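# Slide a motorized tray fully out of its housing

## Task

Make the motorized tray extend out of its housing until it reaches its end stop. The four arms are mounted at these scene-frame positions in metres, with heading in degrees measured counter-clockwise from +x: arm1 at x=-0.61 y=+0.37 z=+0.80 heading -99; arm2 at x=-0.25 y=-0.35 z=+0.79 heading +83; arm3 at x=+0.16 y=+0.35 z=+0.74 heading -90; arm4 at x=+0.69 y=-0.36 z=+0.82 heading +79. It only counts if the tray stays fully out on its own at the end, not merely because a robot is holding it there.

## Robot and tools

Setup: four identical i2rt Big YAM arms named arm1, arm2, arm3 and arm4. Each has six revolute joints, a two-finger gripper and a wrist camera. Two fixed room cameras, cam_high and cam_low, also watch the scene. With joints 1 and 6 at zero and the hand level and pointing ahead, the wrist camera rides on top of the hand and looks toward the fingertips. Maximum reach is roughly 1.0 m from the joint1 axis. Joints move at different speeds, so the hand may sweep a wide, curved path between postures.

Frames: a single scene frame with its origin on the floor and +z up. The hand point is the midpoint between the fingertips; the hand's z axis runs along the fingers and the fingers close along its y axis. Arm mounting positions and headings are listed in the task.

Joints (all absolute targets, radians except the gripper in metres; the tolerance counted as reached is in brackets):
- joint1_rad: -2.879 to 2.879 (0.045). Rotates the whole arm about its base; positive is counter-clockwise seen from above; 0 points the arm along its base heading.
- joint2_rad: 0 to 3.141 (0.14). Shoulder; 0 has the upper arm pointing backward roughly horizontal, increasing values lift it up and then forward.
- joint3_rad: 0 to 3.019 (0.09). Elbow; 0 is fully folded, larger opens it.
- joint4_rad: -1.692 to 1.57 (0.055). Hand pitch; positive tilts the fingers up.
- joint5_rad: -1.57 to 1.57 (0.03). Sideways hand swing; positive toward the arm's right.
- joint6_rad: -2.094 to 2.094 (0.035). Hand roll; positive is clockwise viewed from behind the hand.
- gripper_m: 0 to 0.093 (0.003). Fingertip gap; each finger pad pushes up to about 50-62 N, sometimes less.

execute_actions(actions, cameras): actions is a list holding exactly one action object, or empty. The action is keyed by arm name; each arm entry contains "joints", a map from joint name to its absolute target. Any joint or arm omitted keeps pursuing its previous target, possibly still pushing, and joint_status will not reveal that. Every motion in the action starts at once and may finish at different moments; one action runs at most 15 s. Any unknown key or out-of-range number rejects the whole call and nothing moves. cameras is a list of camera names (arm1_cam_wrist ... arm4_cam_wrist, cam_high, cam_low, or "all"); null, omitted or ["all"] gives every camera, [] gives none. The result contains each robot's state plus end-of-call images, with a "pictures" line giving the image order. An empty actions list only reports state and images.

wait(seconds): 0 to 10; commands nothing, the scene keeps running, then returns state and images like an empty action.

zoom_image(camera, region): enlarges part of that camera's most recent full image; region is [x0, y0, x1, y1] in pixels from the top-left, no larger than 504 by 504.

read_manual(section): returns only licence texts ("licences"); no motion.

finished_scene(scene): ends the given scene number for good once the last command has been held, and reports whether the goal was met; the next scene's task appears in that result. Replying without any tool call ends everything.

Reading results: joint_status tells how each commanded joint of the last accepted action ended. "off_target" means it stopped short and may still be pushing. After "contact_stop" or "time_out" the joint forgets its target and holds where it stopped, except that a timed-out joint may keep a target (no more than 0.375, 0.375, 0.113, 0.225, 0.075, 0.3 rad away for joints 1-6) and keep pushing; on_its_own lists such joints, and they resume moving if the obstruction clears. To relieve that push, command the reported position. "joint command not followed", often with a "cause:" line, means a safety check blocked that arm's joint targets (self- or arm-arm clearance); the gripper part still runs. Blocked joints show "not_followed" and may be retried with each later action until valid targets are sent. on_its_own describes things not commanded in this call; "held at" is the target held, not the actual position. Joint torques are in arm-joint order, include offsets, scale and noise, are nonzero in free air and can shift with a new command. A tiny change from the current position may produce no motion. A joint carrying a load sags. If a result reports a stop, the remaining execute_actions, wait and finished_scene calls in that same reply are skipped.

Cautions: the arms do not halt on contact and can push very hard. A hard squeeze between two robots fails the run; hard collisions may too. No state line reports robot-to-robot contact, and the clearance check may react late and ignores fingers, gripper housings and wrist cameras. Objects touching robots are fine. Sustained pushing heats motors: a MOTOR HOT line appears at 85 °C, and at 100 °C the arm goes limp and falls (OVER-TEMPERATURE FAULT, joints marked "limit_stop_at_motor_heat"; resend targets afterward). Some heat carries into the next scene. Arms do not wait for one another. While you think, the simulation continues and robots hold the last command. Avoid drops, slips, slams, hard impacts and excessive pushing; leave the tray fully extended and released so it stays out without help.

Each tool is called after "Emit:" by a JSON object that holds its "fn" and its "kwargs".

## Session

Emit:
{"fn": "execute_actions", "kwargs": {"actions": []}}

Scene clock: 0.00 s.
Joint torques (N m, as the arm reports them, + toward a larger angle): no reading
Motor temperatures (°C, as the motors report them): arm1=[29 31 33 29 28 28] | arm2=[29 30 33 29 29 26] | arm3=[27 31 35 26 30 30] | arm4=[27 30 33 27 27 27]
arm1.joint_positions: joint1_rad=+0.247 joint2_rad=+0.353 joint3_rad=+1.671 joint4_rad=-1.347 joint5_rad=-0.173 joint6_rad=-0.307 gripper_m=+0.094
arm1.joint_status: not commanded
arm1.hand: x=-0.5729 y=+0.3356 z=+1.4828 quat_wxyz=(-0.481, -0.346, -0.633, +0.498) (m; scene frame)
arm2.joint_positions: joint1_rad=-0.138 joint2_rad=+0.394 joint3_rad=+1.447 joint4_rad=-1.354 joint5_rad=-0.045 joint6_rad=-0.597 gripper_m=+0.095
arm2.joint_status: not commanded
arm2.hand: x=-0.2223 y=-0.2323 z=+1.3910 quat_wxyz=(-0.551, +0.660, -0.458, -0.228) (m; scene frame)
arm3.joint_positions: joint1_rad=+0.271 joint2_rad=+0.610 joint3_rad=+1.349 joint4_rad=-1.397 joint5_rad=+0.056 joint6_rad=+0.569 gripper_m=+0.094
arm3.joint_status: not commanded
arm3.hand: x=+0.2094 y=+0.1307 z=+1.2445 quat_wxyz=(-0.401, -0.731, -0.522, +0.181) (m; scene frame)
arm4.joint_positions: joint1_rad=-0.750 joint2_rad=+0.287 joint3_rad=+1.712 joint4_rad=-1.163 joint5_rad=-0.111 joint6_rad=-0.268 gripper_m=+0.094
arm4.joint_status: not commanded
arm4.hand: x=+0.6592 y=-0.3656 z=+1.5605 quat_wxyz=(-0.773, +0.299, -0.531, -0.175) (m; scene frame)
pictures: arm1_cam_wrist, arm2_cam_wrist, arm3_cam_wrist, arm4_cam_wrist, cam_high, cam_low
Images, in order (width x height): arm1_cam_wrist 504x504, arm2_cam_wrist 504x504, arm3_cam_wrist 504x504, arm4_cam_wrist 504x504, cam_high 504x504, cam_low 504x504.

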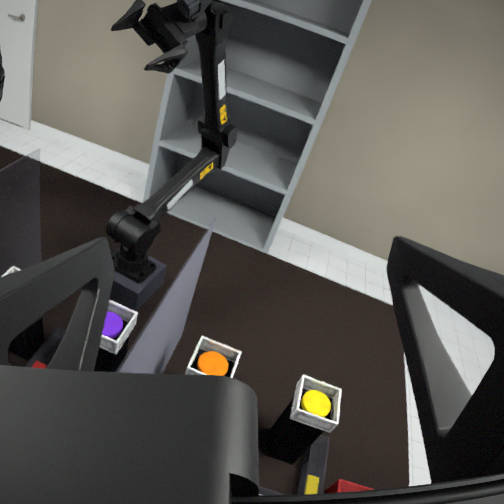

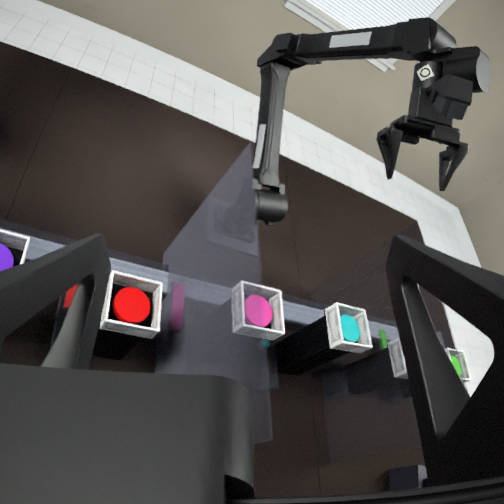

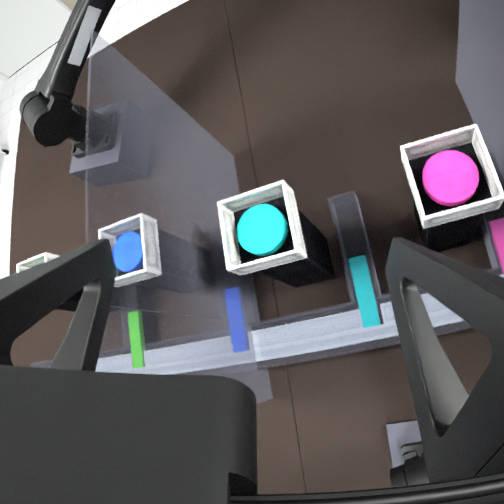

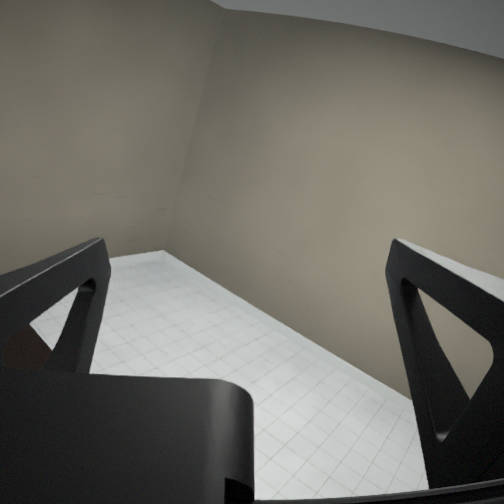

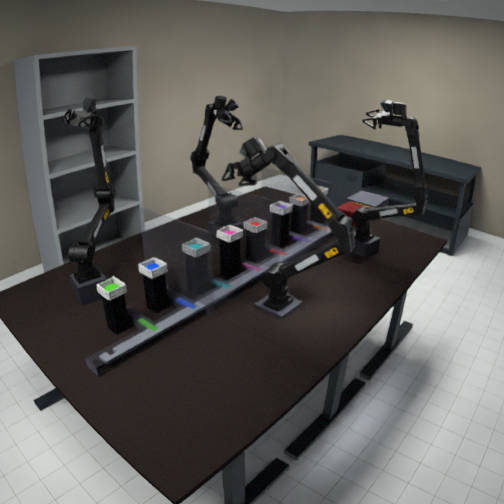

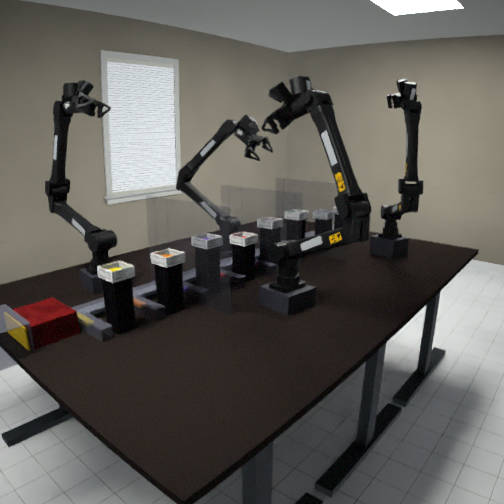

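Emit:
{"fn": "execute_actions", "kwargs": {"actions": [{"arm1":{"joints":{"joint1_rad":0.345,"joint2_rad":1.2,"joint3_rad":1.04,"joint4_rad":-1.2,"joint5_rad":0,"joint6_rad":0,"gripper_m":0}},"arm2":{"joints":{"joint1_rad":-0.27,"joint2_rad":1.22,"joint3_rad":1.05,"joint4_rad":-1.25,"joint5_rad":0,"joint6_rad":0,"gripper_m":0}},"arm3":{"joints":{"joint1_rad":0.455,"joint2_rad":1.22,"joint3_rad":1.24,"joint4_rad":-1.4,"joint5_rad":0,"joint6_rad":0,"gripper_m":0}},"arm4":{"joints":{"joint1_rad":-0.02,"joint2_rad":1.15,"joint3_rad":0.93,"joint4_rad":-1.15,"joint5_rad":0,"joint6_rad":0,"gripper_m":0}}}], "cameras": ["arm1_cam_wrist","arm2_cam_wrist","arm3_cam_wrist","arm4_cam_wrist"]}}

Emit:
{"fn": "execute_actions", "kwargs": {"actions": [{"arm1":{"joints":{"joint1_rad":-0.2,"joint2_rad":1.3,"joint3_rad":1.16,"joint4_rad":-1.23}},"arm2":{"joints":{"joint1_rad":0.33,"joint2_rad":1.13,"joint3_rad":0.97,"joint4_rad":-1.23}},"arm3":{"joints":{"joint1_rad":-0.1,"joint2_rad":1.1,"joint3_rad":1.14,"joint4_rad":-1.4}},"arm4":{"joints":{"joint1_rad":0.585}}}], "cameras": ["arm1_cam_wrist","arm2_cam_wrist","arm3_cam_wrist","arm4_cam_wrist"]}}

Scene clock: 16.77 s.
Joint torques (N m, as the arm reports them, + toward a larger angle): arm1=[  1.83 -10.53  10.85   0.5    0.14   0.25] | arm2=[-1.75 -5.97  8.75  1.02  0.14  0.24] | arm3=[  1.04 -10.8    9.36   0.77  -0.07  -0.29] | arm4=[ 1.41 -8.48  8.67  0.81 -0.11  0.17]
Motor temperatures (°C, as the motors report them): arm1=[29 32 35 29 28 28] | arm2=[29 31 35 29 29 26] | arm3=[27 31 40 27 30 30] | arm4=[27 31 34 28 27 27]
arm1.joint_positions: joint1_rad=+0.341 joint2_rad=+1.208 joint3_rad=+1.017 joint4_rad=-1.200 joint5_rad=-0.003 joint6_rad=-0.015 gripper_m=+0.000
arm1.joint_status: all done
arm1.hand: x=-0.5367 y=+0.0037 z=+0.9855 quat_wxyz=(-0.065, -0.629, -0.773, +0.053) (m; scene frame)
arm2.joint_positions: joint1_rad=-0.267 joint2_rad=+1.210 joint3_rad=+1.041 joint4_rad=-1.254 joint5_rad=-0.003 joint6_rad=-0.016 gripper_m=+0.001
arm2.joint_status: all done
arm2.hand: x=-0.1110 y=-0.0115 z=+0.9961 quat_wxyz=(-0.060, +0.560, -0.825, -0.049) (m; scene frame)
arm3.joint_positions: joint1_rad=+0.451 joint2_rad=+1.222 joint3_rad=+1.233 joint4_rad=-1.397 joint5_rad=+0.004 joint6_rad=+0.013 gripper_m=+0.000
arm3.joint_status: all done
arm3.hand: x=+0.3241 y=+0.0069 z=+1.0064 quat_wxyz=(-0.077, -0.536, -0.839, +0.049) (m; scene frame)
arm4.joint_positions: joint1_rad=-0.024 joint2_rad=+1.153 joint3_rad=+0.929 joint4_rad=-1.144 joint5_rad=+0.002 joint6_rad=-0.014 gripper_m=+0.001
arm4.joint_status: all done
arm4.hand: x=+0.7702 y=-0.0173 z=+0.9957 quat_wxyz=(-0.079, +0.626, -0.773, -0.065) (m; scene frame)
pictures: arm1_cam_wrist, arm2_cam_wrist, arm3_cam_wrist, arm4_cam_wrist
Images, in order (width x height): arm1_cam_wrist 504x504, arm2_cam_wrist 504x504, arm3_cam_wrist 504x504, arm4_cam_wrist 504x504.

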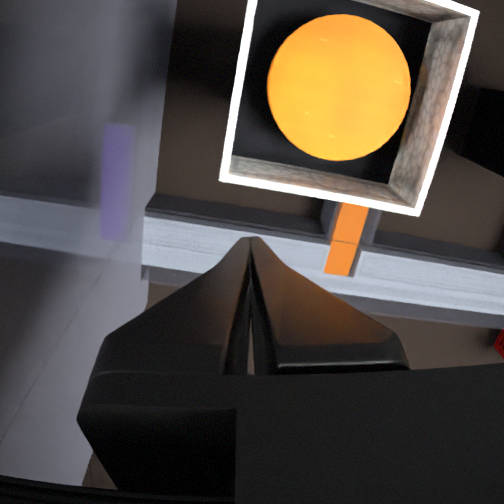

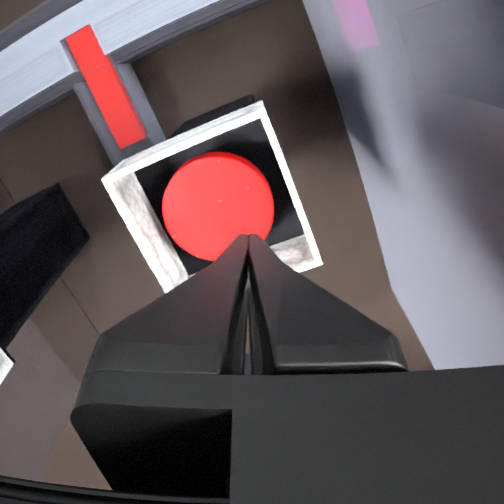

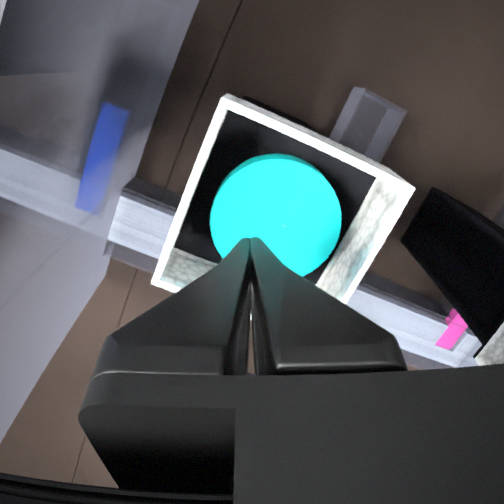

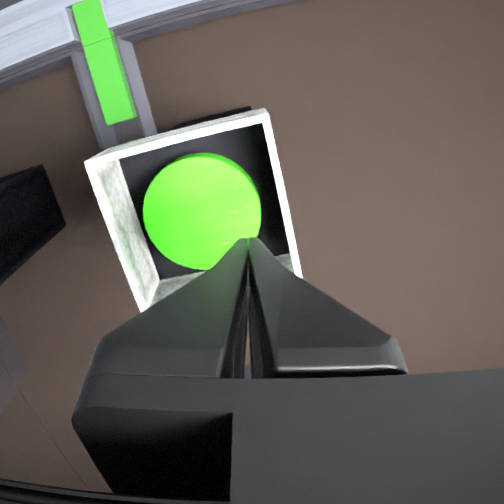

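Scene clock: 17.97 s.
Joint torques (N m, as the arm reports them, + toward a larger angle): arm1=[  1.79 -10.67  13.52   0.38   0.06   0.22] | arm2=[-1.7  -6.28  7.83  1.22  0.06  0.3 ] | arm3=[ 0.36 -7.73  8.69  0.86 -0.02 -0.3 ] | arm4=[ 1.77 -8.57  8.62  0.81 -0.08  0.17]
Motor temperatures (°C, as the motors report them): arm1=[29 32 36 29 28 28] | arm2=[29 31 35 29 29 26] | arm3=[27 31 40 27 30 30] | arm4=[27 31 34 28 27 27]
arm1.joint_positions: joint1_rad=-0.200 joint2_rad=+1.307 joint3_rad=+1.104 joint4_rad=-1.221 joint5_rad=+0.000 joint6_rad=-0.013 gripper_m=+0.000
arm1.joint_status: all done
arm1.hand: x=-0.7441 y=-0.0068 z=+0.9849 quat_wxyz=(-0.036, -0.814, -0.577, +0.058) (m; scene frame)
arm2.joint_positions: joint1_rad=+0.330 joint2_rad=+1.132 joint3_rad=+0.978 joint4_rad=-1.236 joint5_rad=-0.001 joint6_rad=-0.014 gripper_m=+0.001
arm2.joint_status: all done
arm2.hand: x=-0.3201 y=-0.0114 z=+0.9983 quat_wxyz=(-0.058, +0.776, -0.623, -0.077) (m; scene frame)
arm3.joint_positions: joint1_rad=-0.098 joint2_rad=+1.091 joint3_rad=+1.143 joint4_rad=-1.397 joint5_rad=+0.002 joint6_rad=+0.011 gripper_m=+0.000
arm3.joint_status: all done
arm3.hand: x=+0.1234 y=+0.0113 z=+1.0121 quat_wxyz=(-0.074, -0.742, -0.661, +0.083) (m; scene frame)
arm4.joint_positions: joint1_rad=+0.578 joint2_rad=+1.153 joint3_rad=+0.929 joint4_rad=-1.144 joint5_rad=+0.001 joint6_rad=-0.013 gripper_m=+0.001
arm4.joint_status: all done
arm4.hand: x=+0.5619 y=-0.0333 z=+0.9967 quat_wxyz=(-0.058, +0.827, -0.553, -0.086) (m; scene frame)
pictures: arm1_cam_wrist, arm2_cam_wrist, arm3_cam_wrist, arm4_cam_wrist
Images, in order (width x height): arm1_cam_wrist 504x504, arm2_cam_wrist 504x504, arm3_cam_wrist 504x504, arm4_cam_wrist 504x504.

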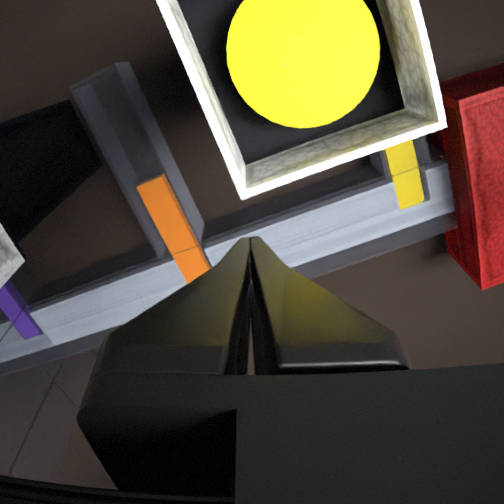

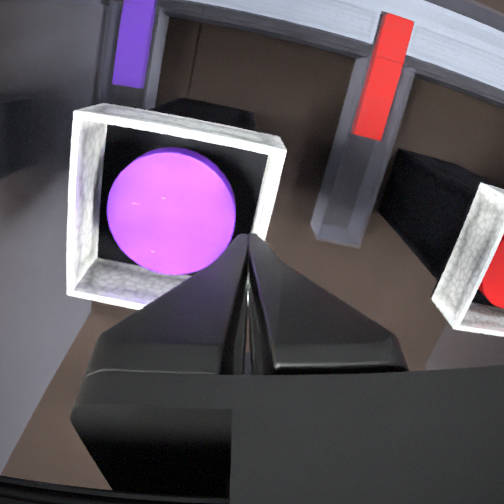

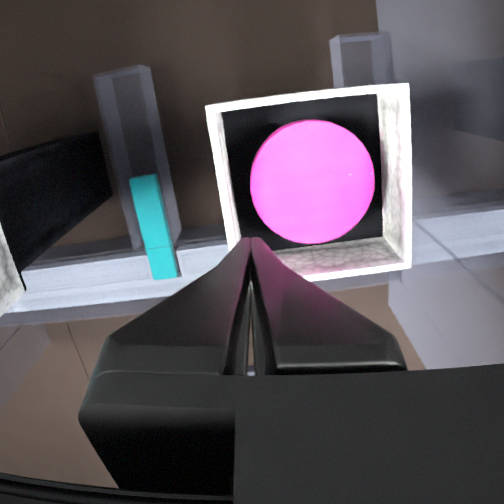

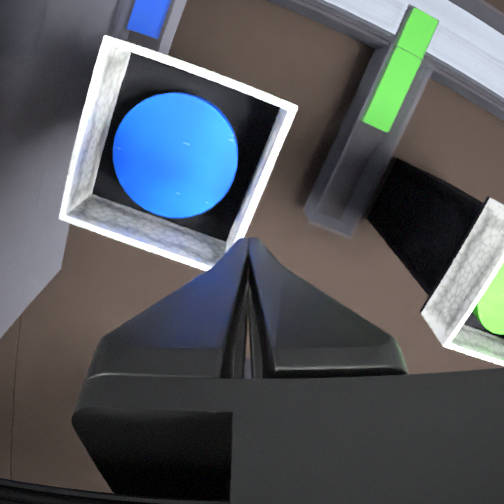

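Emit:
{"fn": "execute_actions", "kwargs": {"actions": [{"arm1":{"joints":{"joint1_rad":-0.25,"joint2_rad":1.42,"joint3_rad":1.23,"joint4_rad":-1.19}},"arm2":{"joints":{"joint1_rad":0.443,"joint2_rad":1.11,"joint3_rad":0.92,"joint4_rad":-1.237}},"arm3":{"joints":{"joint1_rad":-0.188,"joint3_rad":1.08,"joint4_rad":-1.42}},"arm4":{"joints":{"joint1_rad":0.685,"joint2_rad":1.22,"joint4_rad":-1.11}}}], "cameras": []}}

Emit:
{"fn": "execute_actions", "kwargs": {"actions": [{"arm1":{"joints":{"joint2_rad":1.64}},"arm2":{"joints":{"joint2_rad":1.33}},"arm3":{"joints":{"joint2_rad":1.3}},"arm4":{"joints":{"joint2_rad":1.45}}}], "cameras": []}}

Emit:
{"fn": "wait", "kwargs": {"seconds": 10}}

Emit:
{"fn": "wait", "kwargs": {"seconds": 10}}

Emit:
{"fn": "zoom_image", "kwargs": {"camera": "cam_high", "region": [70,170,410,390]}}

Scene clock: 41.33 s.
Joint torques (N m, as the arm reports them, + toward a larger angle): arm1=[  0.49 -12.82  12.64   1.1    0.01   0.26] | arm2=[-1.83 -5.95  7.72  0.8   0.06  0.3 ] | arm3=[ 0.46 -7.89  8.79  0.24 -0.01 -0.29] | arm4=[ 1.33 -8.97  8.45  1.53 -0.08  0.16]
Motor temperatures (°C, as the motors report them): arm1=[29 32 45 29 28 28] | arm2=[29 31 37 29 29 26] | arm3=[27 32 43 27 30 30] | arm4=[27 31 40 27 27 27]
arm1.joint_positions: joint1_rad=-0.247 joint2_rad=+1.426 joint3_rad=+1.183 joint4_rad=-1.199 joint5_rad=+0.000 joint6_rad=-0.013 gripper_m=+0.000
arm1.joint_status: all done
arm1.hand: x=-0.7765 y=-0.0347 z=+0.9707 quat_wxyz=(-0.030, -0.828, -0.557, +0.052) (m; scene frame)
arm2.joint_positions: joint1_rad=+0.447 joint2_rad=+1.118 joint3_rad=+0.927 joint4_rad=-1.236 joint5_rad=-0.001 joint6_rad=-0.014 gripper_m=+0.001
arm2.joint_status: all done
arm2.hand: x=-0.3538 y=-0.0373 z=+0.9817 quat_wxyz=(-0.043, +0.812, -0.578, -0.065) (m; scene frame)
arm3.joint_positions: joint1_rad=-0.189 joint2_rad=+1.093 joint3_rad=+1.080 joint4_rad=-1.406 joint5_rad=+0.002 joint6_rad=+0.011 gripper_m=+0.000
arm3.joint_status: all done
arm3.hand: x=+0.0957 y=+0.0323 z=+0.9841 quat_wxyz=(-0.047, -0.774, -0.629, +0.058) (m; scene frame)
arm4.joint_positions: joint1_rad=+0.682 joint2_rad=+1.218 joint3_rad=+0.929 joint4_rad=-1.123 joint5_rad=+0.001 joint6_rad=-0.013 gripper_m=+0.001
arm4.joint_status: all done
arm4.hand: x=+0.5251 y=-0.0415 z=+0.9761 quat_wxyz=(-0.043, +0.856, -0.510, -0.071) (m; scene frame)
pictures: none
No camera images: the call's "cameras" was empty. Leave "cameras" out to get every camera's image.

Scene clock: 42.20 s.
Joint torques (N m, as the arm reports them, + toward a larger angle): arm1=[ -0.08 -10.25   7.65   0.76  -0.07   0.29] | arm2=[-1.79 -4.17  6.22  0.63  0.05  0.3 ] | arm3=[ 0.57 -6.9   6.83  0.21  0.   -0.32] | arm4=[ 1.49 -7.53  6.45  0.93 -0.09  0.17]
Motor temperatures (°C, as the motors report them): arm1=[29 32 44 29 28 28] | arm2=[29 31 37 29 29 26] | arm3=[27 32 43 27 30 30] | arm4=[27 31 40 27 27 27]
arm1.joint_positions: joint1_rad=-0.247 joint2_rad=+1.576 joint3_rad=+1.239 joint4_rad=-1.200 joint5_rad=+0.001 joint6_rad=-0.013 gripper_m=+0.000
arm1.joint_status: all done
arm1.hand: x=-0.7860 y=-0.0560 z=+0.9278 quat_wxyz=(-0.003, -0.830, -0.558, +0.012) (m; scene frame)
arm2.joint_positions: joint1_rad=+0.447 joint2_rad=+1.287 joint3_rad=+0.943 joint4_rad=-1.240 joint5_rad=-0.001 joint6_rad=-0.014 gripper_m=+0.001
arm2.joint_status: all done
arm2.hand: x=-0.3573 y=-0.0274 z=+0.9349 quat_wxyz=(+0.003, +0.815, -0.579, -0.001) (m; scene frame)
arm3.joint_positions: joint1_rad=-0.189 joint2_rad=+1.257 joint3_rad=+1.101 joint4_rad=-1.414 joint5_rad=+0.002 joint6_rad=+0.011 gripper_m=+0.000
arm3.joint_status: all done
arm3.hand: x=+0.0919 y=+0.0129 z=+0.9406 quat_wxyz=(+0.001, -0.776, -0.631, +0.000) (m; scene frame)
arm4.joint_positions: joint1_rad=+0.682 joint2_rad=+1.406 joint3_rad=+0.946 joint4_rad=-1.117 joint5_rad=+0.001 joint6_rad=-0.013 gripper_m=+0.000
arm4.joint_status: all done
arm4.hand: x=+0.5212 y=-0.0344 z=+0.9184 quat_wxyz=(+0.000, +0.859, -0.512, -0.001) (m; scene frame)
pictures: none
No camera images: the call's "cameras" was empty. Leave "cameras" out to get every camera's image.

Scene clock: 52.20 s.
Joint torques (N m, as the arm reports them, + toward a larger angle): arm1=[ 0.54 -9.01  7.77  0.89  0.05  0.26] | arm2=[-1.82 -4.08  6.21  0.64  0.05  0.3 ] | arm3=[ 0.7  -7.24  6.77  0.2   0.   -0.3 ] | arm4=[ 1.45 -7.64  6.49  0.97 -0.07  0.17]
Motor temperatures (°C, as the motors report them): arm1=[29 32 41 29 28 28] | arm2=[29 31 37 29 29 26] | arm3=[27 32 42 27 30 30] | arm4=[27 31 39 27 27 27]
arm1.joint_positions: joint1_rad=-0.247 joint2_rad=+1.576 joint3_rad=+1.239 joint4_rad=-1.200 joint5_rad=+0.001 joint6_rad=-0.013 gripper_m=+0.000
arm1.joint_status: all done
arm1.hand: x=-0.7860 y=-0.0560 z=+0.9278 quat_wxyz=(-0.003, -0.830, -0.558, +0.012) (m; scene frame)
arm2.joint_positions: joint1_rad=+0.447 joint2_rad=+1.287 joint3_rad=+0.943 joint4_rad=-1.240 joint5_rad=-0.001 joint6_rad=-0.014 gripper_m=+0.001
arm2.joint_status: all done
arm2.hand: x=-0.3573 y=-0.0274 z=+0.9349 quat_wxyz=(+0.003, +0.815, -0.579, -0.001) (m; scene frame)
arm3.joint_positions: joint1_rad=-0.189 joint2_rad=+1.257 joint3_rad=+1.101 joint4_rad=-1.414 joint5_rad=+0.002 joint6_rad=+0.011 gripper_m=+0.000
arm3.joint_status: all done
arm3.hand: x=+0.0919 y=+0.0129 z=+0.9406 quat_wxyz=(+0.001, -0.776, -0.631, +0.000) (m; scene frame)
arm4.joint_positions: joint1_rad=+0.682 joint2_rad=+1.406 joint3_rad=+0.946 joint4_rad=-1.117 joint5_rad=+0.001 joint6_rad=-0.013 gripper_m=+0.000
arm4.joint_status: all done
arm4.hand: x=+0.5212 y=-0.0344 z=+0.9184 quat_wxyz=(+0.000, +0.859, -0.512, -0.001) (m; scene frame)
wait: 10.00 s; at rest by 0.27 s
pictures: arm1_cam_wrist, arm2_cam_wrist, arm3_cam_wrist, arm4_cam_wrist, cam_high, cam_low
Images, in order (width x height): arm1_cam_wrist 504x504, arm2_cam_wrist 504x504, arm3_cam_wrist 504x504, arm4_cam_wrist 504x504, cam_high 504x504, cam_low 504x504.

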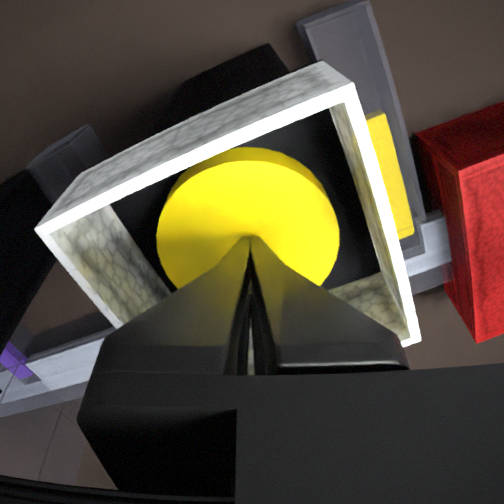

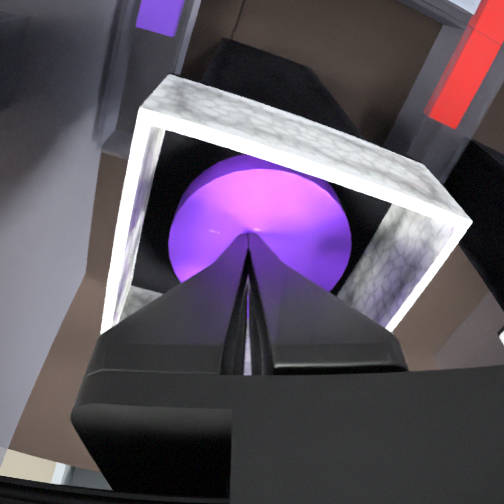

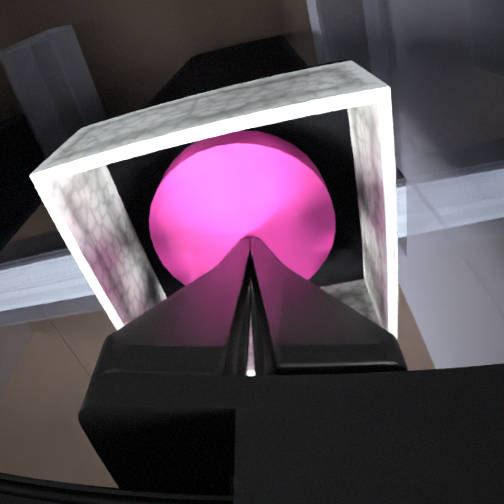

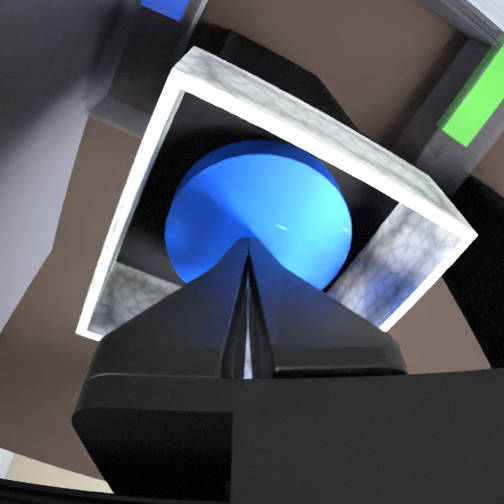

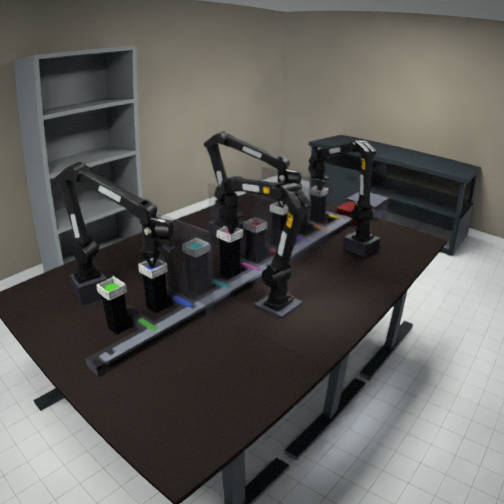

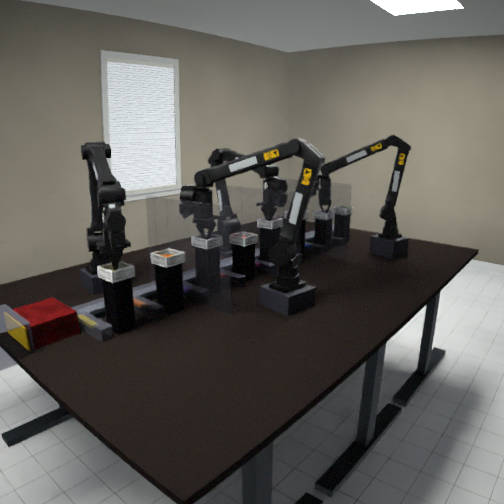

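Scene clock: 62.20 s.
Joint torques (N m, as the arm reports them, + toward a larger angle): arm1=[ 1.44 -9.43  7.99  0.83  0.05  0.25] | arm2=[-1.78 -4.12  6.22  0.63  0.05  0.3 ] | arm3=[ 0.12 -6.82  6.84  0.34 -0.01 -0.31] | arm4=[ 1.33 -7.44  6.49  0.99 -0.08  0.18]
Motor temperatures (°C, as the motors report them): arm1=[29 32 40 29 28 28] | arm2=[29 31 36 29 29 26] | arm3=[27 32 41 27 30 30] | arm4=[27 31 38 27 27 27]
arm1.joint_positions: joint1_rad=-0.247 joint2_rad=+1.576 joint3_rad=+1.239 joint4_rad=-1.200 joint5_rad=+0.001 joint6_rad=-0.013 gripper_m=+0.000
arm1.joint_status: all done
arm1.hand: x=-0.7860 y=-0.0560 z=+0.9278 quat_wxyz=(-0.003, -0.830, -0.558, +0.012) (m; scene frame)
arm2.joint_positions: joint1_rad=+0.447 joint2_rad=+1.287 joint3_rad=+0.943 joint4_rad=-1.240 joint5_rad=-0.001 joint6_rad=-0.014 gripper_m=+0.001
arm2.joint_status: all done
arm2.hand: x=-0.3573 y=-0.0274 z=+0.9349 quat_wxyz=(+0.003, +0.815, -0.579, -0.001) (m; scene frame)
arm3.joint_positions: joint1_rad=-0.189 joint2_rad=+1.257 joint3_rad=+1.101 joint4_rad=-1.414 joint5_rad=+0.002 joint6_rad=+0.011 gripper_m=+0.000
arm3.joint_status: all done
arm3.hand: x=+0.0919 y=+0.0129 z=+0.9406 quat_wxyz=(+0.001, -0.776, -0.631, +0.000) (m; scene frame)
arm4.joint_positions: joint1_rad=+0.682 joint2_rad=+1.406 joint3_rad=+0.946 joint4_rad=-1.117 joint5_rad=+0.001 joint6_rad=-0.013 gripper_m=+0.000
arm4.joint_status: all done
arm4.hand: x=+0.5212 y=-0.0344 z=+0.9184 quat_wxyz=(+0.000, +0.859, -0.512, -0.001) (m; scene frame)
wait: 10.00 s; at rest by 0.27 s
pictures: arm1_cam_wrist, arm2_cam_wrist, arm3_cam_wrist, arm4_cam_wrist, cam_high, cam_low
Images, in order (width x height): arm1_cam_wrist 504x504, arm2_cam_wrist 504x504, arm3_cam_wrist 504x504, arm4_cam_wrist 504x504, cam_high 504x504, cam_low 504x504.

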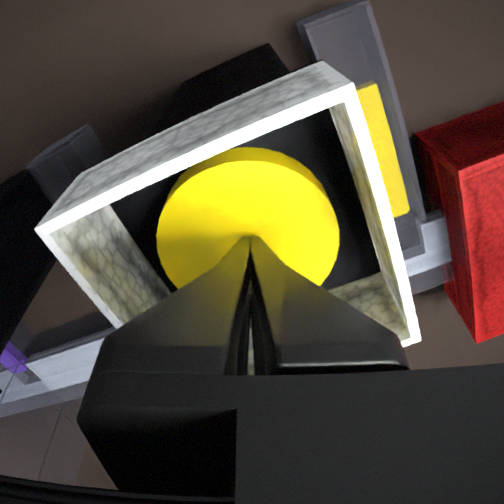

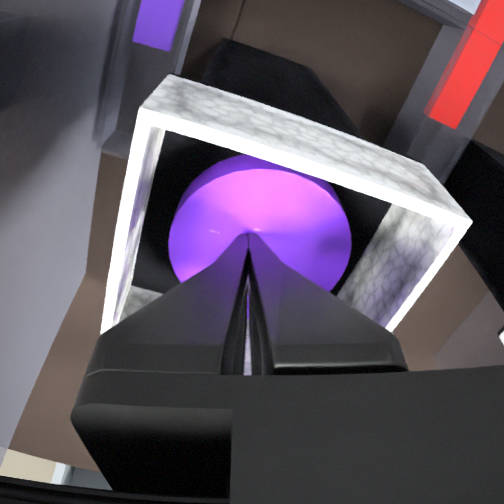

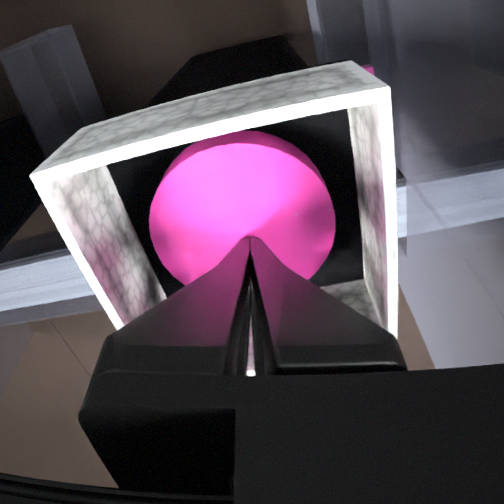

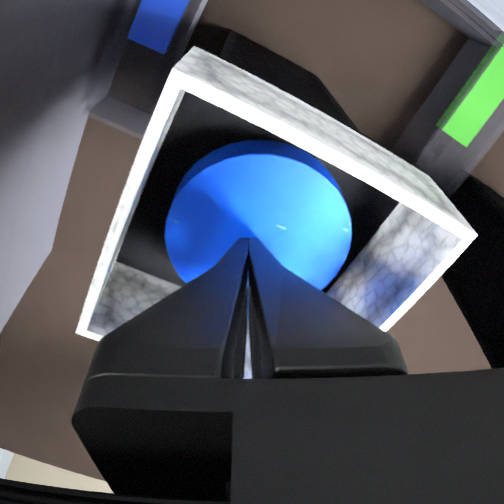

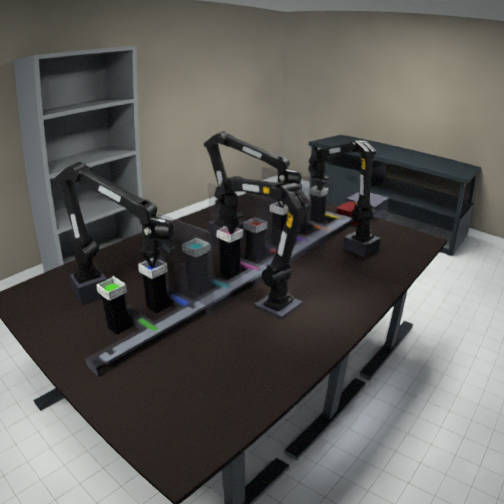

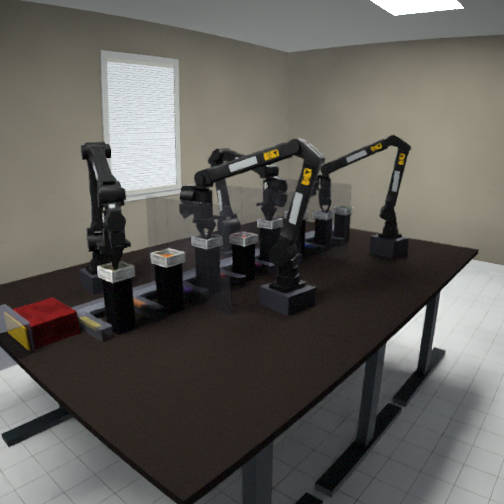

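Region (70, 170, 410, 390) of cam_high's 504x504 image, scaled by 1.482, with more detail than that image has; it fills the top 326 rows of this view, and the rest is white.

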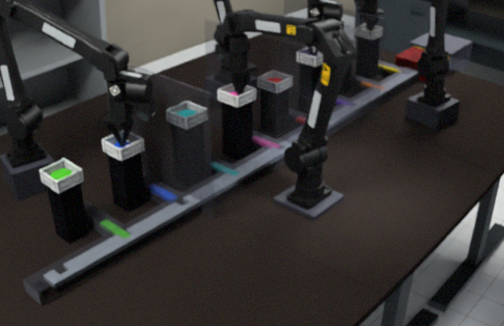

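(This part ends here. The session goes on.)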